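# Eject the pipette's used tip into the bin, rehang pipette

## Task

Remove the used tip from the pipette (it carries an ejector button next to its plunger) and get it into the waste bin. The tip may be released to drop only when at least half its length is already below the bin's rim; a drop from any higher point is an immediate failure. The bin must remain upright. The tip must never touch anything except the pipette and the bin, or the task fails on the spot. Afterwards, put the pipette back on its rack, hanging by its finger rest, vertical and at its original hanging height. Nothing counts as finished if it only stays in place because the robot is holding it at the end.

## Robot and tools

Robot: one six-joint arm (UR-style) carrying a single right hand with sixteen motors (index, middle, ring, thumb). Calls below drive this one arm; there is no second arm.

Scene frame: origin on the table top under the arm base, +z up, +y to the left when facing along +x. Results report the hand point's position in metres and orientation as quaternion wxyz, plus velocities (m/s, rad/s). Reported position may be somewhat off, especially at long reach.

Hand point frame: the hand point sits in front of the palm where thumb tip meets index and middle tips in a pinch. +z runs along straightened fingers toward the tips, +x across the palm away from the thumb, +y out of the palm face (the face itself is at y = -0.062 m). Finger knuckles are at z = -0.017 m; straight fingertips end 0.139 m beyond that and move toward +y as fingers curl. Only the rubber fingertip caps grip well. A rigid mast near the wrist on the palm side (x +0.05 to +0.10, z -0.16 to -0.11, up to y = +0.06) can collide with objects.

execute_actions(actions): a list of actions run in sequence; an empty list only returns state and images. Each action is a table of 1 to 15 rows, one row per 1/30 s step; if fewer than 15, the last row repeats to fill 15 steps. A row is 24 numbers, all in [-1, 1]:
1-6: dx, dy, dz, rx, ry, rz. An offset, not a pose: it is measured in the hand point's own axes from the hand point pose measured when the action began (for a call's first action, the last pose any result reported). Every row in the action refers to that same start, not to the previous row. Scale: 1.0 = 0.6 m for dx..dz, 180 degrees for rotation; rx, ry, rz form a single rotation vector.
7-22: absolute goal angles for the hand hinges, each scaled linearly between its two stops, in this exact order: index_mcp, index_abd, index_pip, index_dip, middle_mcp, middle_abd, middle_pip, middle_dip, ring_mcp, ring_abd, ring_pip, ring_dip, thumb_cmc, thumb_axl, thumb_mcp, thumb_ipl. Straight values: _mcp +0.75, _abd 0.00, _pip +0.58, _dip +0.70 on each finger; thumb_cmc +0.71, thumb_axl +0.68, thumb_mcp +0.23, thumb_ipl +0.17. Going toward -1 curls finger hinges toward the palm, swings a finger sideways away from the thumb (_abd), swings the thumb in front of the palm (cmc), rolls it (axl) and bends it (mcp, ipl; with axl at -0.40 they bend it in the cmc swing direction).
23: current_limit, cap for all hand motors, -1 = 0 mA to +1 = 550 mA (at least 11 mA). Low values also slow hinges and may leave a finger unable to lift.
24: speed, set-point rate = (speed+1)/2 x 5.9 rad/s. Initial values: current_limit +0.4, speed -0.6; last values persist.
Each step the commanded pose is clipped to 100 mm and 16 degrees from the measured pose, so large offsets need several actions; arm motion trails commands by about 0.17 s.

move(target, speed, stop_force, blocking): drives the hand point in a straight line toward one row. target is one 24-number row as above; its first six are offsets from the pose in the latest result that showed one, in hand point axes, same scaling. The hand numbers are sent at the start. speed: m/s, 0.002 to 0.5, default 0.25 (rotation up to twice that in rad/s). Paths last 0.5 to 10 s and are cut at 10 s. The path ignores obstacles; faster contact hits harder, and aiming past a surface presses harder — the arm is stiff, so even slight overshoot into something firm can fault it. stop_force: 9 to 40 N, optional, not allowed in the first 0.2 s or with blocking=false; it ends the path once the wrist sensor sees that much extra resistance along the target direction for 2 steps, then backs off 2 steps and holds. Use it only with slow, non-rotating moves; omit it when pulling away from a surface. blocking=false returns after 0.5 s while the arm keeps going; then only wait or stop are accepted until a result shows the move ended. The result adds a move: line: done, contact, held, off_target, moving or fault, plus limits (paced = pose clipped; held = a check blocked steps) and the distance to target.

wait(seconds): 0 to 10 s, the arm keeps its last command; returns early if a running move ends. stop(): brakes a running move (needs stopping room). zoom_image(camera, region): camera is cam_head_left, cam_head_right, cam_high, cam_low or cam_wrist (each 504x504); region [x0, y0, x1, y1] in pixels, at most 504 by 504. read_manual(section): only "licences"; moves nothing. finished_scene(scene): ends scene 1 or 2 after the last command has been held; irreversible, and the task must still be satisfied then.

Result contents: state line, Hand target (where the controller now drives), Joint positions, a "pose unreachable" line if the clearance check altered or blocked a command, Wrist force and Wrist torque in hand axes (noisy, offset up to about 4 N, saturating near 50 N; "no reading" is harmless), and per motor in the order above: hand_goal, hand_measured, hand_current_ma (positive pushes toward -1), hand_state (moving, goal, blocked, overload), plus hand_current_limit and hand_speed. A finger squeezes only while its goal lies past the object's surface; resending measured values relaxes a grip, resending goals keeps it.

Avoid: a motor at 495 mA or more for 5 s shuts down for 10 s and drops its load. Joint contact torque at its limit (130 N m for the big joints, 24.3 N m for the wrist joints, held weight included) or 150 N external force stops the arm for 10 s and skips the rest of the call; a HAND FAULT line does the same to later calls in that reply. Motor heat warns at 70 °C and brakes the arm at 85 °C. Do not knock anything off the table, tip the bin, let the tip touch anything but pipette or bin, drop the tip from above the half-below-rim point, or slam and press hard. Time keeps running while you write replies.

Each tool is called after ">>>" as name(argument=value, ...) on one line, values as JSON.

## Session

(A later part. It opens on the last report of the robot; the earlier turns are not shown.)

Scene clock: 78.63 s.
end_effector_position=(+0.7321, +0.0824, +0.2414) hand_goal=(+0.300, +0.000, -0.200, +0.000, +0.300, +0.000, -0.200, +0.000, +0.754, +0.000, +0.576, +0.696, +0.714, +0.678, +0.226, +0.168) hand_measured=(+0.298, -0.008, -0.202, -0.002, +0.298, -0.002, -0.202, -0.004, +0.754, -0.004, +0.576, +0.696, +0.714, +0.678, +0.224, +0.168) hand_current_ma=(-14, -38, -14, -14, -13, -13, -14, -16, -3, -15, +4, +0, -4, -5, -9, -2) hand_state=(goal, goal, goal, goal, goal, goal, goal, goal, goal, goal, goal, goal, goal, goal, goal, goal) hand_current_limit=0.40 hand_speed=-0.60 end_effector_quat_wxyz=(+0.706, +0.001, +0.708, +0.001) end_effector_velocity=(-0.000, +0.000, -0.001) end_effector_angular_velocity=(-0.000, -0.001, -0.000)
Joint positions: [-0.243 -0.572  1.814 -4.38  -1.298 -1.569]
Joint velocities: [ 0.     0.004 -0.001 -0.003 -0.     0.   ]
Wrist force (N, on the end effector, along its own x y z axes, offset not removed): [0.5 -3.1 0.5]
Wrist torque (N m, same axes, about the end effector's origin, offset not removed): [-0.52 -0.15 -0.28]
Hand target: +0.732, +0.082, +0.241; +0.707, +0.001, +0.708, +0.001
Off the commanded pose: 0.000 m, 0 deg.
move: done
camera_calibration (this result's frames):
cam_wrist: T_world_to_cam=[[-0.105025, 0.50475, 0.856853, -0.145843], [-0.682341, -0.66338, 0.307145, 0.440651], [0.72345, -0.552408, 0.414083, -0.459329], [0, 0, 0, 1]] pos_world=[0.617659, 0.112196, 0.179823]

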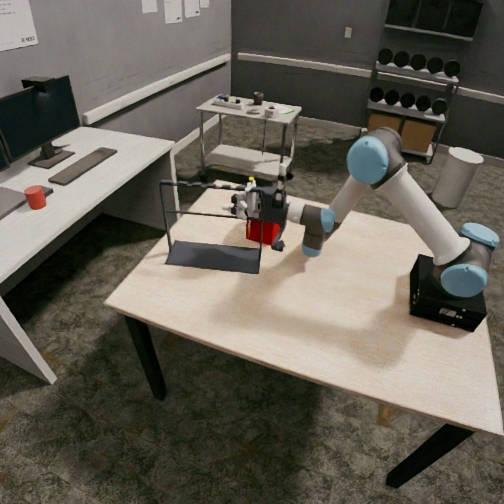

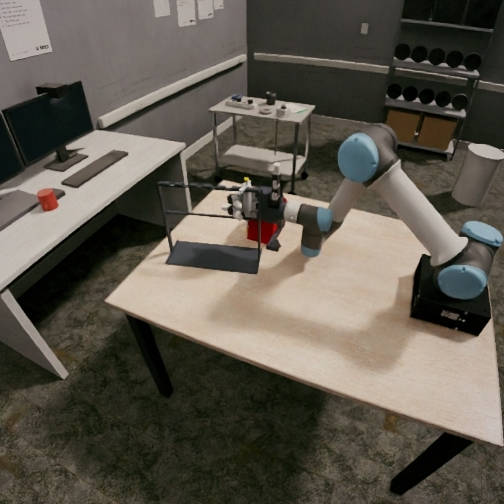

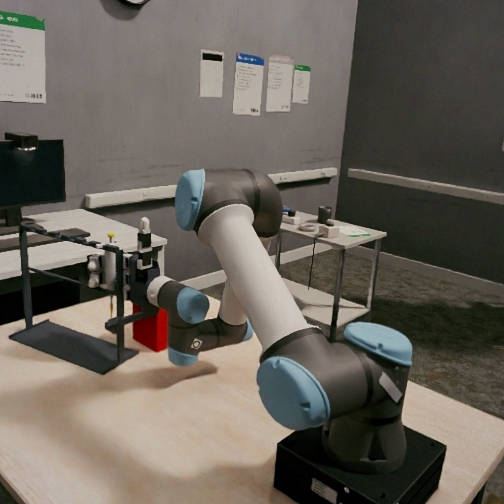

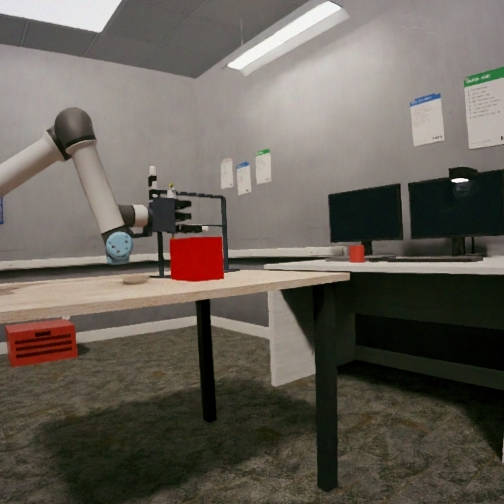

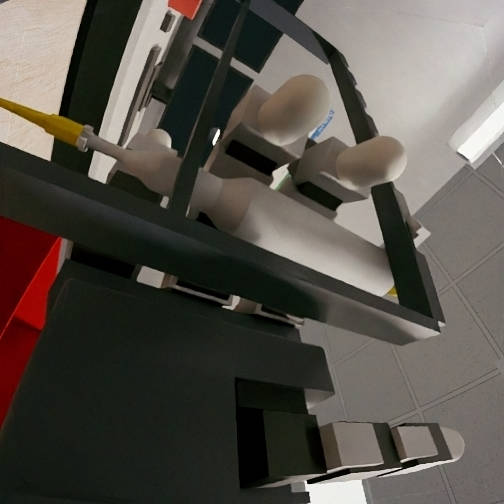

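Rehung. Close and lift.

>>> move(target=[0,0,0,0,0,0,0.25,0,-0.8,-0.5,0.25,0,-0.8,-0.5,0.754,0,0.576,0.696,0.714,0.678,0.226,0.168,0.4,-0.6], speed=0.03)

>>> move(target=[-0.037,0,0,0,0,0,0.25,0,-0.8,-0.5,0.25,0,-0.8,-0.5,0.754,0,0.576,0.696,0.714,0.678,0.226,0.168,0.4,-0.6], speed=0.03)

>>> zoom_image(camera="cam_head_left", region=[180, 120, 330, 250])

>>> zoom_image(camera="cam_high", region=[20, 170, 220, 350])

Scene clock: 81.83 s.
end_effector_position=(+0.7321, +0.0824, +0.2414) hand_goal=(+0.250, +0.000, -0.800, -0.500, +0.250, +0.000, -0.800, -0.500, +0.754, +0.000, +0.576, +0.696, +0.714, +0.678, +0.226, +0.168) hand_measured=(+0.252, -0.008, -0.510, -0.306, +0.254, -0.002, -0.514, -0.306, +0.754, -0.004, +0.576, +0.696, +0.714, +0.678, +0.224, +0.168) hand_current_ma=(+15, -37, +385, +385, +19, -13, +385, +385, -3, -15, +4, +0, -4, -5, -9, -2) hand_state=(goal, goal, blocked, blocked, goal, goal, blocked, blocked, goal, goal, goal, goal, goal, goal, goal, goal) hand_current_limit=0.40 hand_speed=-0.60 end_effector_quat_wxyz=(+0.707, +0.001, +0.708, +0.001) end_effector_velocity=(+0.000, +0.001, +0.001) end_effector_angular_velocity=(-0.000, -0.001, +0.001)
Joint positions: [-0.243 -0.572  1.813 -4.38  -1.298 -1.569]
Joint velocities: [ 0.001 -0.002  0.     0.001  0.    -0.   ]
Wrist force (N, on the end effector, along its own x y z axes, offset not removed): [0.8 2.2 -0.3]
Wrist torque (N m, same axes, about the end effector's origin, offset not removed): [0.37 -0.11 -0.10]
Hand target: +0.732, +0.082, +0.241; +0.706, +0.001, +0.708, +0.001
Off the commanded pose: 0.000 m, 0 deg.
move: done
camera_calibration (this result's frames):
cam_wrist: T_world_to_cam=[[-0.105132, 0.504745, 0.856843, -0.145782], [-0.682373, -0.663386, 0.307059, 0.44071], [0.723404, -0.552405, 0.414168, -0.459345], [0, 0, 0, 1]] pos_world=[0.617695, 0.112199, 0.179834]

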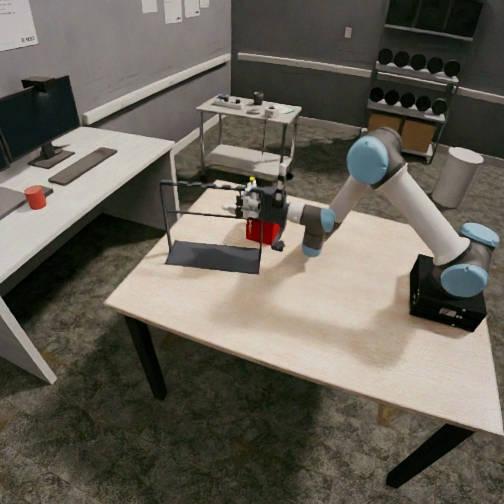

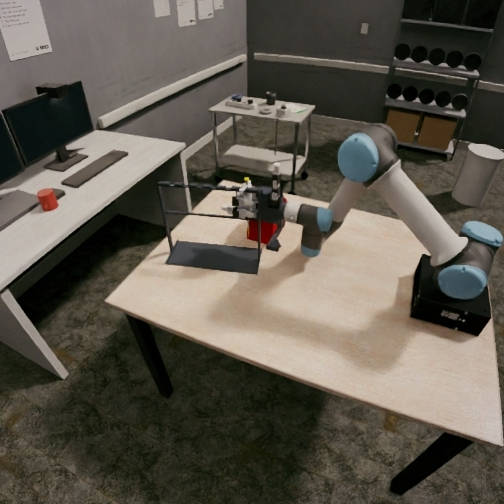

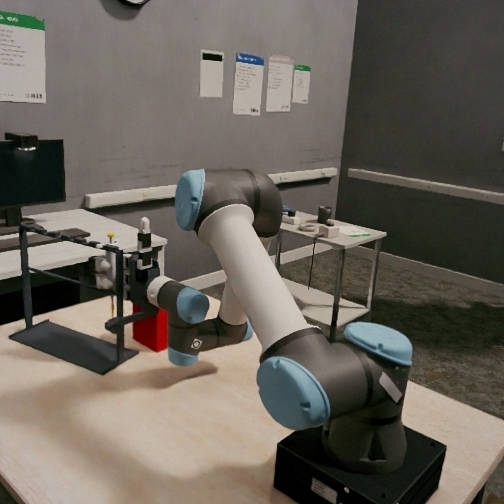

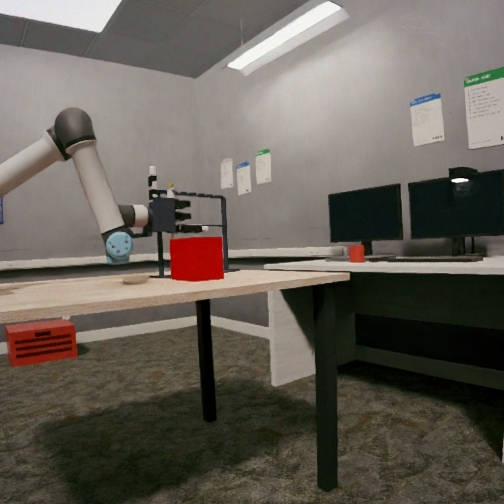

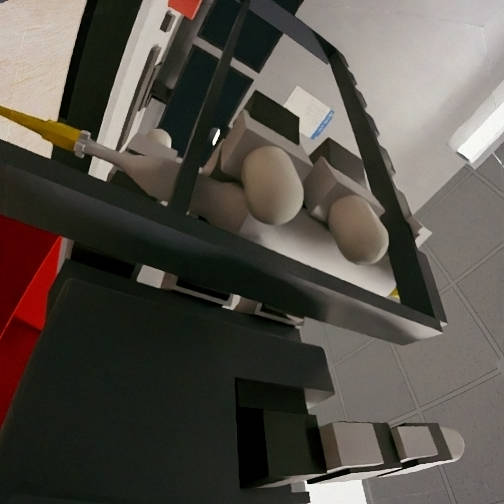

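Scene clock: 82.87 s.
end_effector_position=(+0.7321, +0.0824, +0.2635) hand_goal=(+0.250, +0.000, -0.800, -0.500, +0.250, +0.000, -0.800, -0.500, +0.754, +0.000, +0.576, +0.696, +0.714, +0.678, +0.226, +0.168) hand_measured=(+0.252, -0.008, -0.510, -0.306, +0.254, -0.002, -0.514, -0.306, +0.754, -0.004, +0.576, +0.696, +0.714, +0.678, +0.224, +0.168) hand_current_ma=(+14, -37, +385, +385, +18, -13, +385, +385, -3, -15, +4, +0, -4, -5, -9, -2) hand_state=(goal, goal, blocked, blocked, goal, goal, blocked, blocked, goal, goal, goal, goal, goal, goal, goal, goal) hand_current_limit=0.40 hand_speed=-0.60 end_effector_quat_wxyz=(+0.707, +0.001, +0.708, +0.001) end_effector_velocity=(-0.000, +0.001, +0.002) end_effector_angular_velocity=(+0.000, -0.000, +0.002)
Joint positions: [-0.243 -0.623  1.831 -4.347 -1.298 -1.569]
Joint velocities: [ 0.002 -0.005  0.001  0.003  0.     0.   ]
Wrist force (N, on the end effector, along its own x y z axes, offset not removed): [5.9 1.1 -0.6]
Wrist torque (N m, same axes, about the end effector's origin, offset not removed): [-0.09 -0.72 0.56]
Hand target: +0.732, +0.082, +0.264; +0.707, +0.001, +0.708, +0.001
Off the commanded pose: 0.000 m, 0 deg.
move: done
camera_calibration (this result's frames):
cam_wrist: T_world_to_cam=[[-0.105143, 0.50472, 0.856857, -0.164684], [-0.682377, -0.663395, 0.307031, 0.433965], [0.723399, -0.552417, 0.414161, -0.468505], [0, 0, 0, 1]] pos_world=[0.617728, 0.112199, 0.201907]

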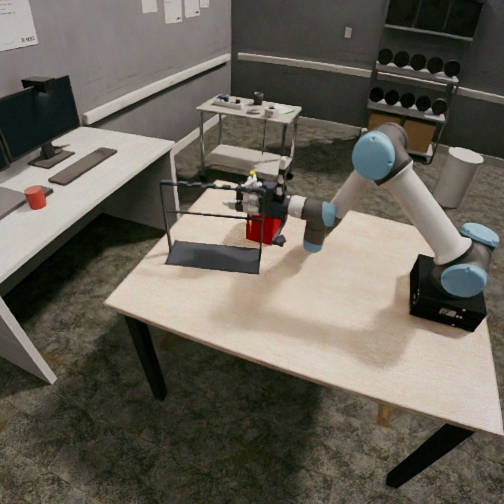

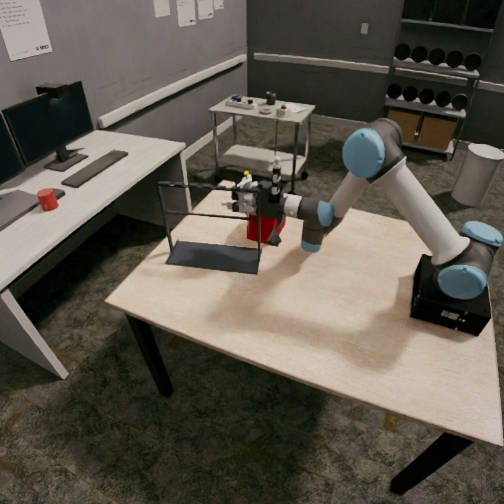

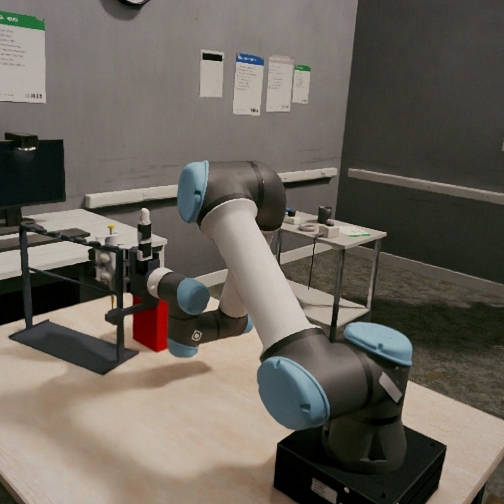

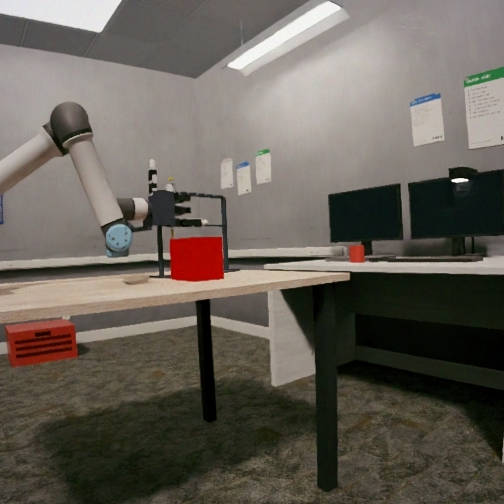

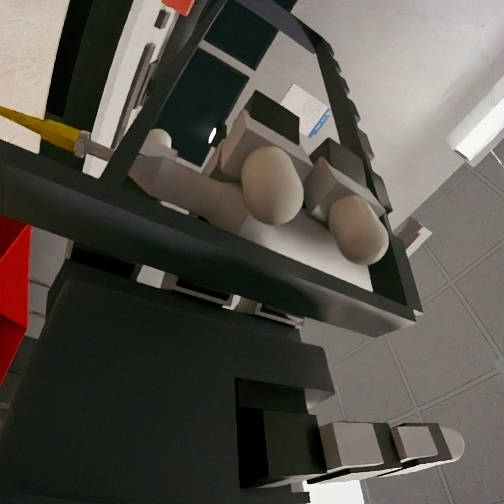

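Region (180, 120, 330, 250) of cam_head_left's 504x504 image, scaled by 3.360, with more detail than that image has; it fills the top 437 rows of this view, and the rest is white.

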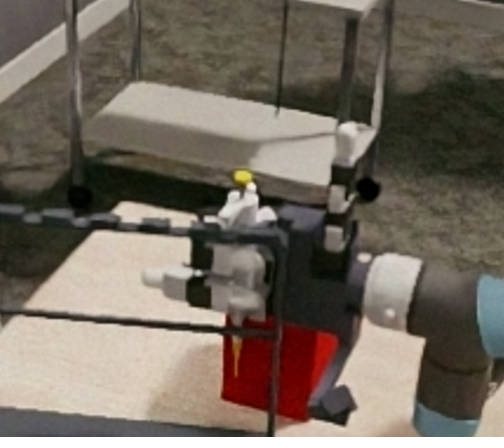

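Region (20, 170, 220, 350) of cam_high's 504x504 image, scaled by 2.520, with more detail than that image has; it fills the top 454 rows of this view, and the rest is white.

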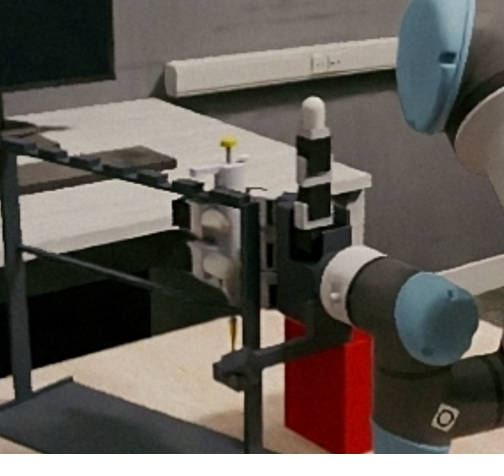

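>>> move(target=[0,-0.085,0.028,0,0,0,0.25,0,-0.8,-0.5,0.25,0,-0.8,-0.5,0.754,0,0.576,0.696,0.714,0.678,0.226,0.168,0.4,-0.6], speed=0.04)

>>> zoom_image(camera="cam_head_left", region=[180, 120, 330, 250])

>>> zoom_image(camera="cam_high", region=[20, 170, 220, 350])

Scene clock: 87.03 s.
end_effector_position=(+0.7488, +0.0315, +0.2635) hand_goal=(+0.250, +0.000, -0.800, -0.500, +0.250, +0.000, -0.800, -0.500, +0.754, +0.000, +0.576, +0.696, +0.714, +0.678, +0.226, +0.168) hand_measured=(+0.252, -0.008, -0.510, -0.306, +0.254, -0.002, -0.514, -0.306, +0.754, -0.004, +0.576, +0.696, +0.714, +0.678, +0.224, +0.168) hand_current_ma=(+12, -37, +385, +385, +16, -13, +385, +385, -3, -15, +4, +0, -4, -5, -9, -2) hand_state=(goal, goal, blocked, blocked, goal, goal, blocked, blocked, goal, goal, goal, goal, goal, goal, goal, goal) hand_current_limit=0.40 hand_speed=-0.60 end_effector_quat_wxyz=(+0.707, +0.001, +0.708, +0.001) end_effector_velocity=(+0.001, -0.002, +0.000) end_effector_angular_velocity=(-0.001, -0.001, -0.001)
Joint positions: [-0.331 -0.604  1.77  -4.304 -1.21  -1.569]
Joint velocities: [-0.003 -0.    -0.002  0.001  0.002 -0.   ]
Wrist force (N, on the end effector, along its own x y z axes, offset not removed): [0.4 0.2 -2.3]
Wrist torque (N m, same axes, about the end effector's origin, offset not removed): [0.30 0.01 -0.19]
Hand target: +0.749, +0.031, +0.263; +0.707, +0.001, +0.708, +0.001
Off the commanded pose: 0.000 m, 0 deg.
move: done
camera_calibration (this result's frames):
cam_wrist: T_world_to_cam=[[-0.105155, 0.504665, 0.856887, -0.137203], [-0.68239, -0.663409, 0.306974, 0.411621], [0.723385, -0.552451, 0.414139, -0.508698], [0, 0, 0, 1]] pos_world=[0.634443, 0.0612838, 0.201882]

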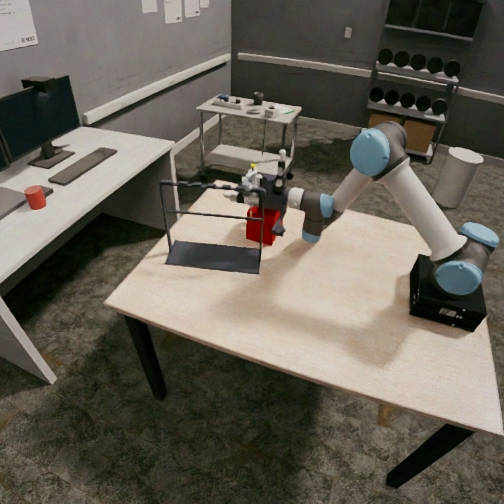

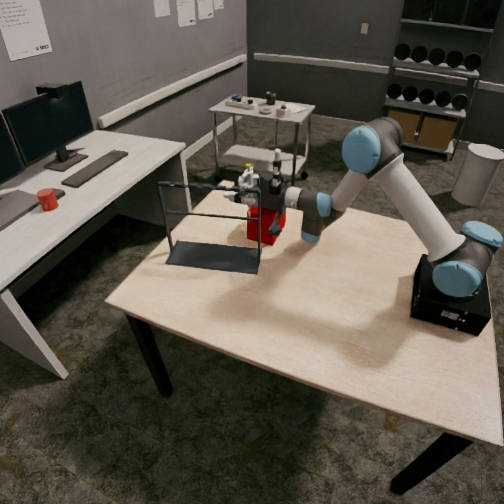

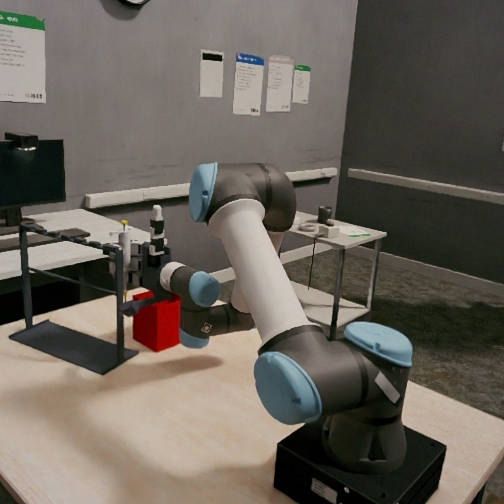

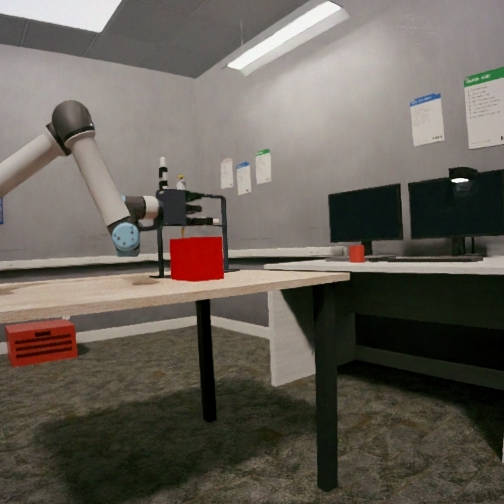

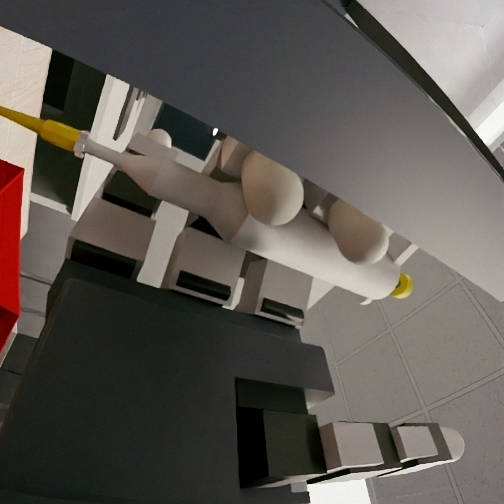

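Region (180, 120, 330, 250) of cam_head_left's 504x504 image, scaled by 3.360, with more detail than that image has; it fills the top 437 rows of this view, and the rest is white.

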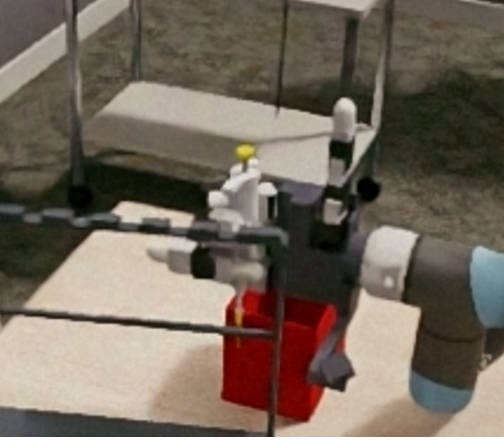

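Region (20, 170, 220, 350) of cam_high's 504x504 image, scaled by 2.520, with more detail than that image has; it fills the top 454 rows of this view, and the rest is white.

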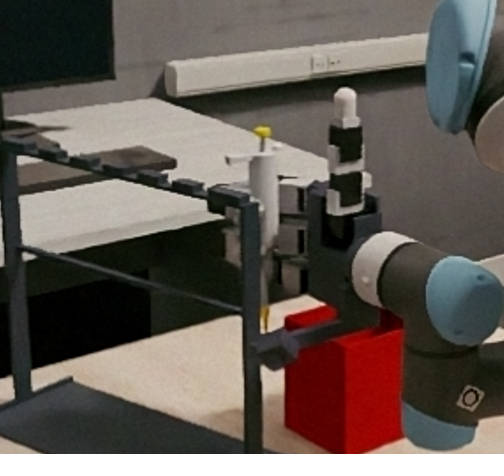

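>>> move(target=[-0.06,-0.04,0,0,0,0,0.25,0,-0.8,-0.5,0.25,0,-0.8,-0.5,0.754,0,0.576,0.696,0.714,0.678,0.226,0.168,0.4,-0.6], speed=0.04)

>>> move(target=[-0.03,-0.1,-0.05,0,0,0,0.25,0,-0.8,-0.5,0.25,0,-0.8,-0.5,0.754,0,0.576,0.696,0.714,0.678,0.226,0.168,0.4,-0.6], speed=0.06)

>>> zoom_image(camera="cam_head_left", region=[180, 120, 330, 250])

>>> zoom_image(camera="cam_high", region=[60, 170, 260, 350])

>>> zoom_image(camera="cam_low", region=[120, 130, 250, 260])

Scene clock: 91.00 s.
end_effector_position=(+0.7489, +0.0075, +0.2994) hand_goal=(+0.250, +0.000, -0.800, -0.500, +0.250, +0.000, -0.800, -0.500, +0.754, +0.000, +0.576, +0.696, +0.714, +0.678, +0.226, +0.168) hand_measured=(+0.252, -0.008, -0.510, -0.306, +0.254, -0.002, -0.514, -0.306, +0.754, -0.004, +0.576, +0.696, +0.714, +0.678, +0.224, +0.168) hand_current_ma=(+12, -37, +385, +385, +16, -13, +385, +385, -3, -15, +4, +0, -4, -5, -9, -2) hand_state=(goal, goal, blocked, blocked, goal, goal, blocked, blocked, goal, goal, goal, goal, goal, goal, goal, goal) hand_current_limit=0.40 hand_speed=-0.60 end_effector_quat_wxyz=(+0.707, +0.001, +0.708, +0.001) end_effector_velocity=(+0.000, -0.001, +0.002) end_effector_angular_velocity=(-0.000, -0.001, +0.000)
Joint positions: [-0.374 -0.679  1.782 -4.241 -1.167 -1.569]
Joint velocities: [-0.002 -0.003  0.     0.003  0.002 -0.   ]
Wrist force (N, on the end effector, along its own x y z axes, offset not removed): [4.7 -2.5 2.6]
Wrist torque (N m, same axes, about the end effector's origin, offset not removed): [-0.54 -0.75 0.07]
Hand target: +0.749, +0.007, +0.299; +0.707, +0.001, +0.708, +0.001
Off the commanded pose: 0.000 m, 0 deg.
move: done
camera_calibration (this result's frames):
cam_wrist: T_world_to_cam=[[-0.105171, 0.504625, 0.856909, -0.15587], [-0.6824, -0.663419, 0.306928, 0.384737], [0.723373, -0.552475, 0.414129, -0.536823], [0, 0, 0, 1]] pos_world=[0.634475, 0.0373163, 0.237794]

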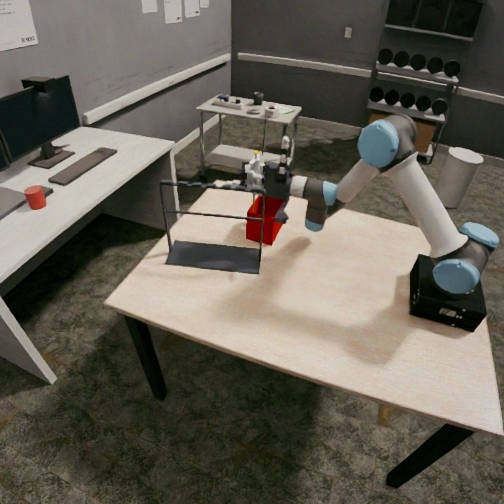

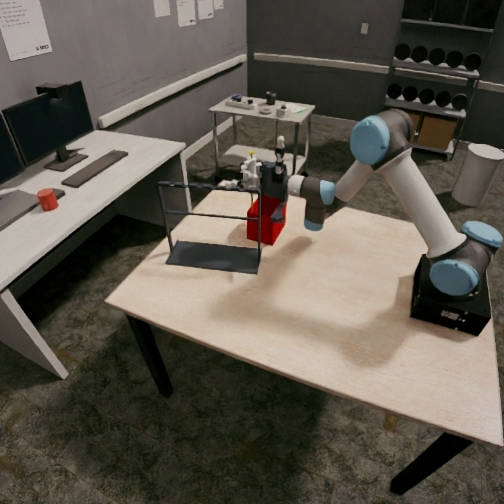

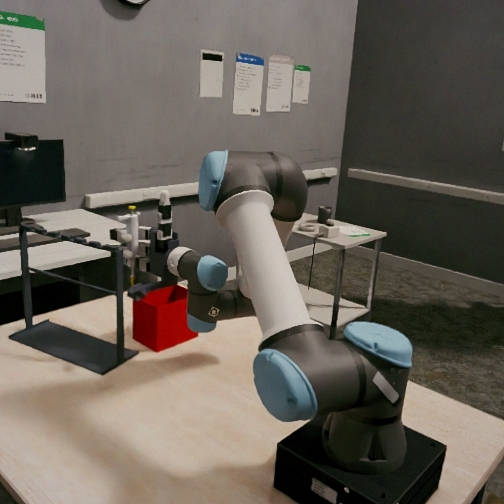

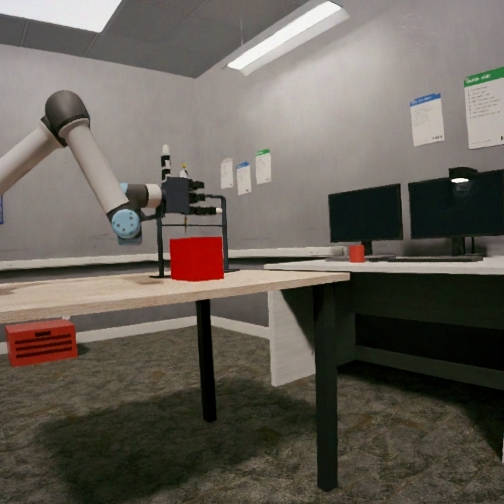

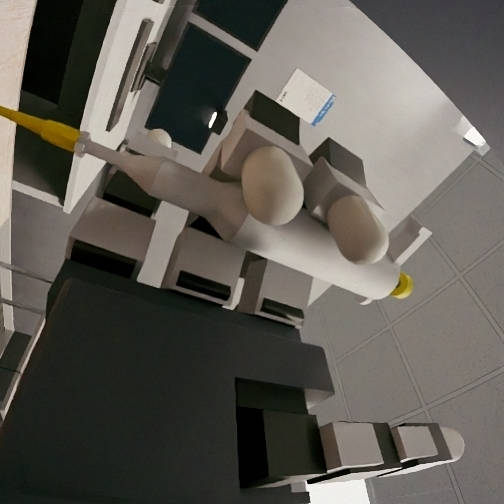

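Scene clock: 92.53 s.
end_effector_position=(+0.7189, -0.0525, +0.3174) hand_goal=(+0.250, +0.000, -0.800, -0.500, +0.250, +0.000, -0.800, -0.500, +0.754, +0.000, +0.576, +0.696, +0.714, +0.678, +0.226, +0.168) hand_measured=(+0.252, -0.008, -0.510, -0.306, +0.254, -0.002, -0.514, -0.306, +0.754, -0.004, +0.576, +0.696, +0.714, +0.678, +0.224, +0.168) hand_current_ma=(+12, -37, +385, +385, +16, -13, +385, +385, -3, -15, +4, +0, -4, -5, -9, -2) hand_state=(goal, goal, blocked, blocked, goal, goal, blocked, blocked, goal, goal, goal, goal, goal, goal, goal, goal) hand_current_limit=0.40 hand_speed=-0.60 end_effector_quat_wxyz=(+0.707, +0.001, +0.708, +0.001) end_effector_velocity=(-0.001, -0.002, +0.000) end_effector_angular_velocity=(+0.000, +0.000, -0.000)
Joint positions: [-0.509 -0.737  1.844 -4.245 -1.032 -1.569]
Joint velocities: [-0.003 -0.001  0.001  0.     0.003  0.   ]
Wrist force (N, on the end effector, along its own x y z axes, offset not removed): [1.2 3.0 4.6]
Wrist torque (N m, same axes, about the end effector's origin, offset not removed): [-0.27 -0.60 0.14]
Hand target: +0.719, -0.053, +0.317; +0.707, +0.001, +0.708, +0.001
Off the commanded pose: 0.000 m, 0 deg.
move: done
camera_calibration (this result's frames):
cam_wrist: T_world_to_cam=[[-0.105212, 0.504544, 0.856951, -0.144176], [-0.682421, -0.663443, 0.306829, 0.319037], [0.723347, -0.55252, 0.414114, -0.555704], [0, 0, 0, 1]] pos_world=[0.604516, -0.0226307, 0.255787]

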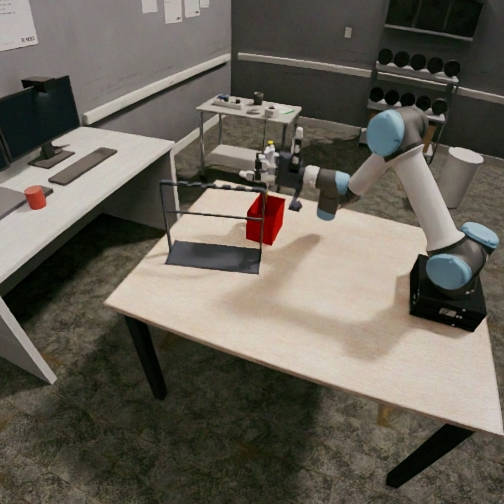

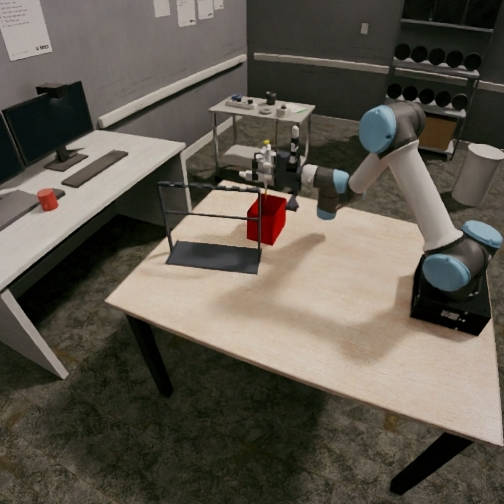

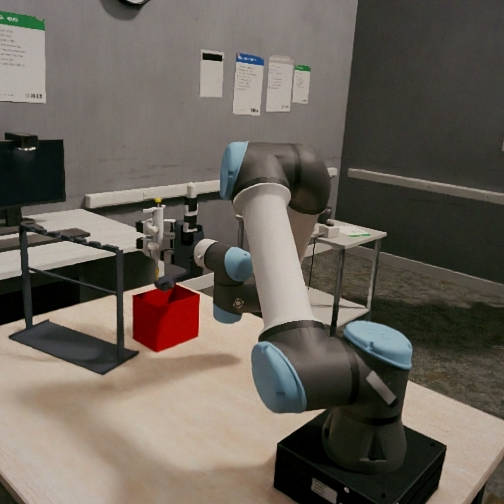

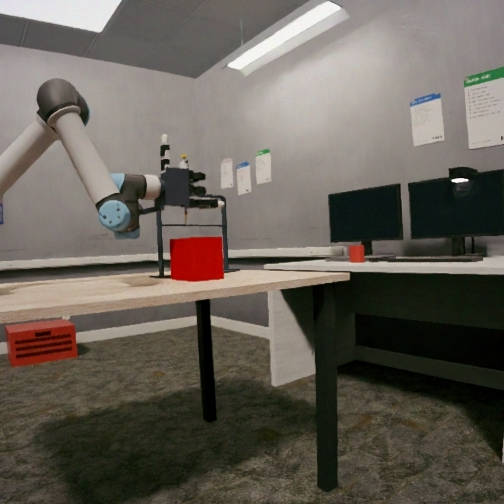

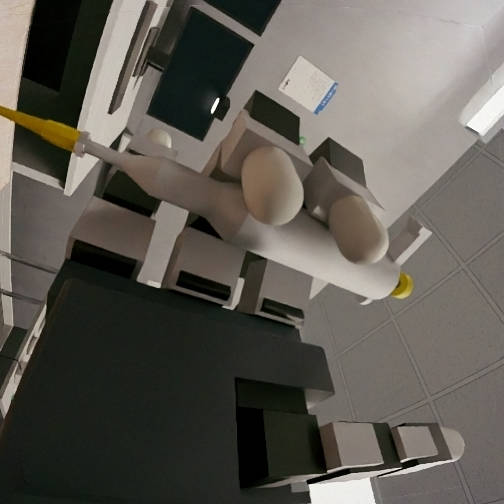

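Region (180, 120, 330, 250) of cam_head_left's 504x504 image, scaled by 3.360, with more detail than that image has; it fills the top 437 rows of this view, and the rest is white.

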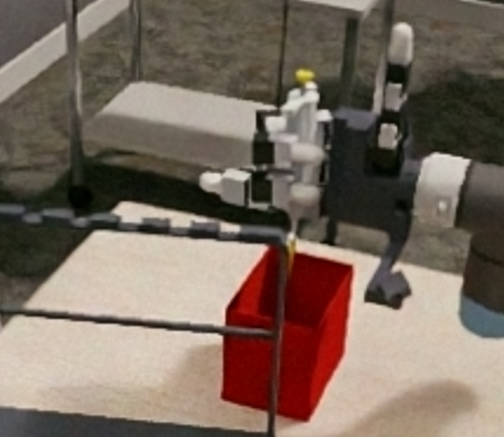

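Region (60, 170, 260, 350) of cam_high's 504x504 image, scaled by 2.520, with more detail than that image has; it fills the top 454 rows of this view, and the rest is white.

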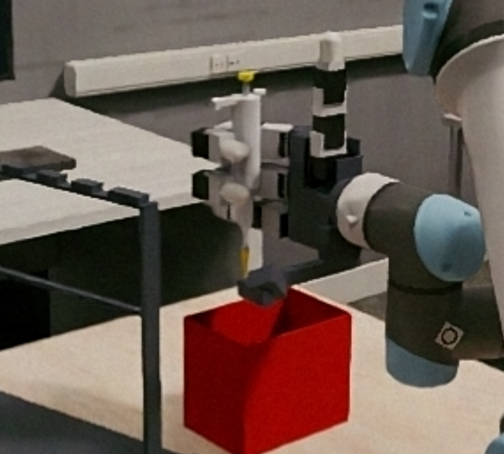

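Region (120, 130, 250, 260) of cam_low's 504x504 image, scaled by 3.877, with more detail than that image has.

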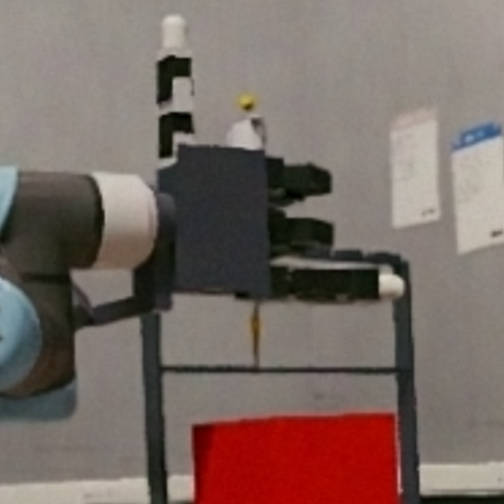

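>>> move(target=[0.128,0,0,0,0,0,0.25,0,-0.8,-0.5,0.25,0,-0.8,-0.5,0.754,0,0.576,0.696,0.714,0.678,0.226,0.168,0.4,-0.6], speed=0.06)

>>> zoom_image(camera="cam_head_left", region=[180, 120, 330, 250])

>>> zoom_image(camera="cam_high", region=[60, 170, 260, 350])

>>> zoom_image(camera="cam_low", region=[120, 130, 250, 260])

Scene clock: 96.23 s.
end_effector_position=(+0.7188, -0.0524, +0.2406) hand_goal=(+0.250, +0.000, -0.800, -0.500, +0.250, +0.000, -0.800, -0.500, +0.754, +0.000, +0.576, +0.696, +0.714, +0.678, +0.226, +0.168) hand_measured=(+0.252, -0.008, -0.510, -0.306, +0.254, -0.002, -0.514, -0.306, +0.754, -0.004, +0.576, +0.696, +0.714, +0.678, +0.224, +0.168) hand_current_ma=(+12, -37, +385, +385, +16, -13, +385, +385, -3, -15, +4, +0, -4, -5, -9, -2) hand_state=(goal, goal, blocked, blocked, goal, goal, blocked, blocked, goal, goal, goal, goal, goal, goal, goal, goal) hand_current_limit=0.40 hand_speed=-0.60 end_effector_quat_wxyz=(+0.707, +0.001, +0.708, +0.001) end_effector_velocity=(+0.000, -0.001, -0.000) end_effector_angular_velocity=(-0.001, -0.002, -0.001)
Joint positions: [-0.509 -0.566  1.795 -4.368 -1.032 -1.57 ]
Joint velocities: [-0.001  0.002 -0.002 -0.002  0.    -0.   ]
Wrist force (N, on the end effector, along its own x y z axes, offset not removed): [4.9 0.2 0.0]
Wrist torque (N m, same axes, about the end effector's origin, offset not removed): [0.07 -0.80 0.27]
Hand target: +0.719, -0.052, +0.241; +0.707, +0.001, +0.708, +0.001
Off the commanded pose: 0.000 m, 0 deg.
move: done
camera_calibration (this result's frames):
cam_wrist: T_world_to_cam=[[-0.105201, 0.504732, 0.856842, -0.0784223], [-0.682418, -0.663376, 0.306983, 0.342521], [0.723353, -0.55243, 0.414225, -0.52383], [0, 0, 0, 1]] pos_world=[0.604406, -0.0225767, 0.179031]

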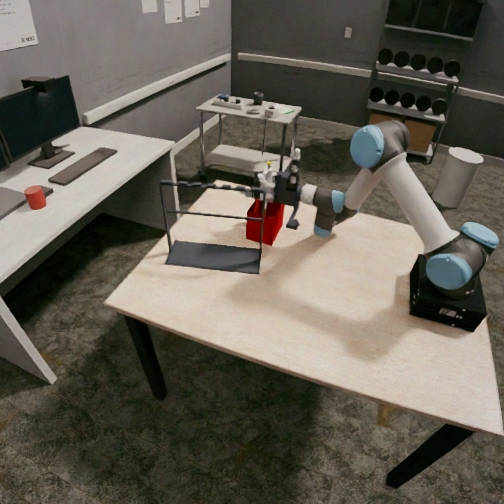

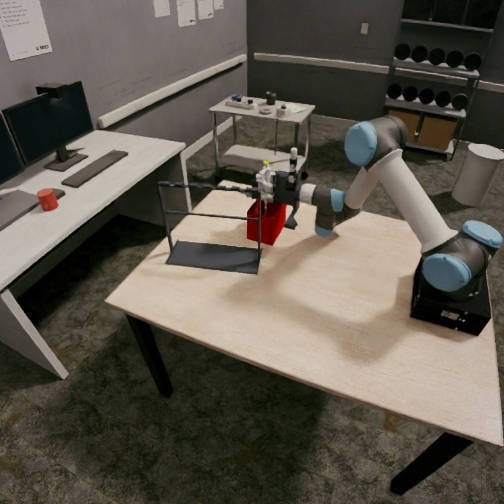

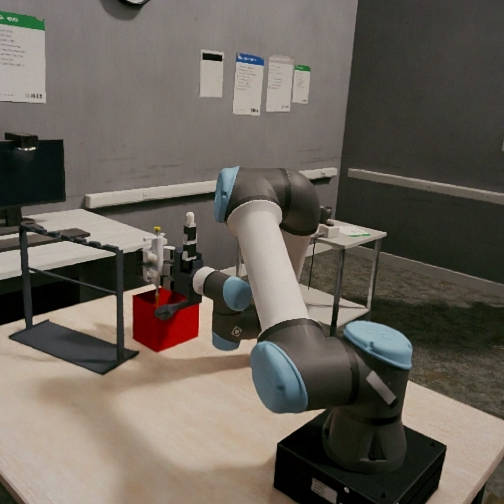

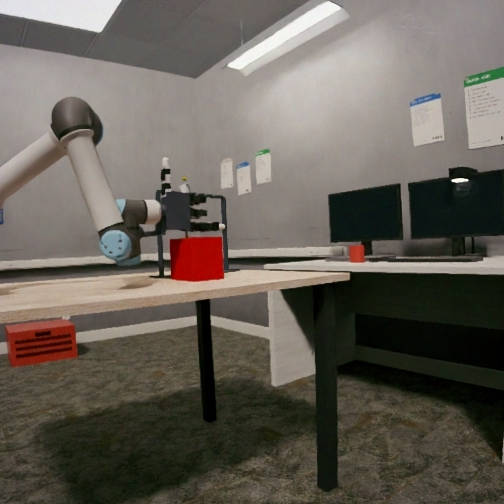

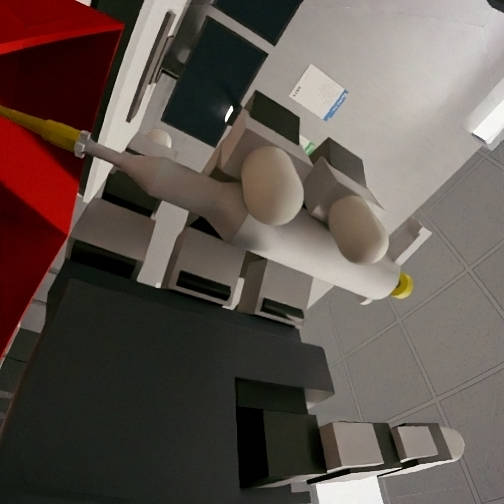

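Region (180, 120, 330, 250) of cam_head_left's 504x504 image, scaled by 3.360, with more detail than that image has; it fills the top 437 rows of this view, and the rest is white.

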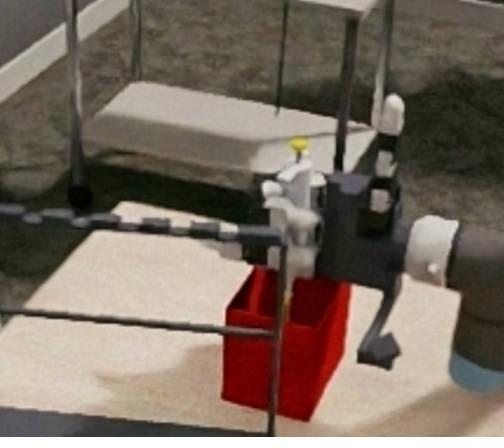

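Region (60, 170, 260, 350) of cam_high's 504x504 image, scaled by 2.520, with more detail than that image has; it fills the top 454 rows of this view, and the rest is white.

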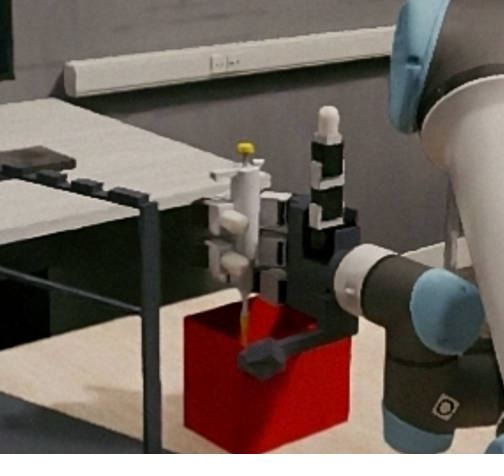

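Region (120, 130, 250, 260) of cam_low's 504x504 image, scaled by 3.877, with more detail than that image has.

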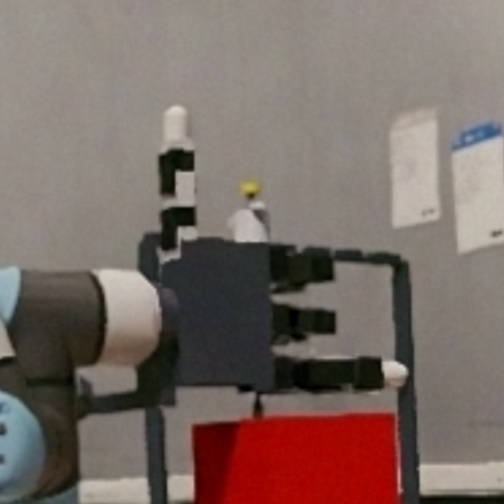

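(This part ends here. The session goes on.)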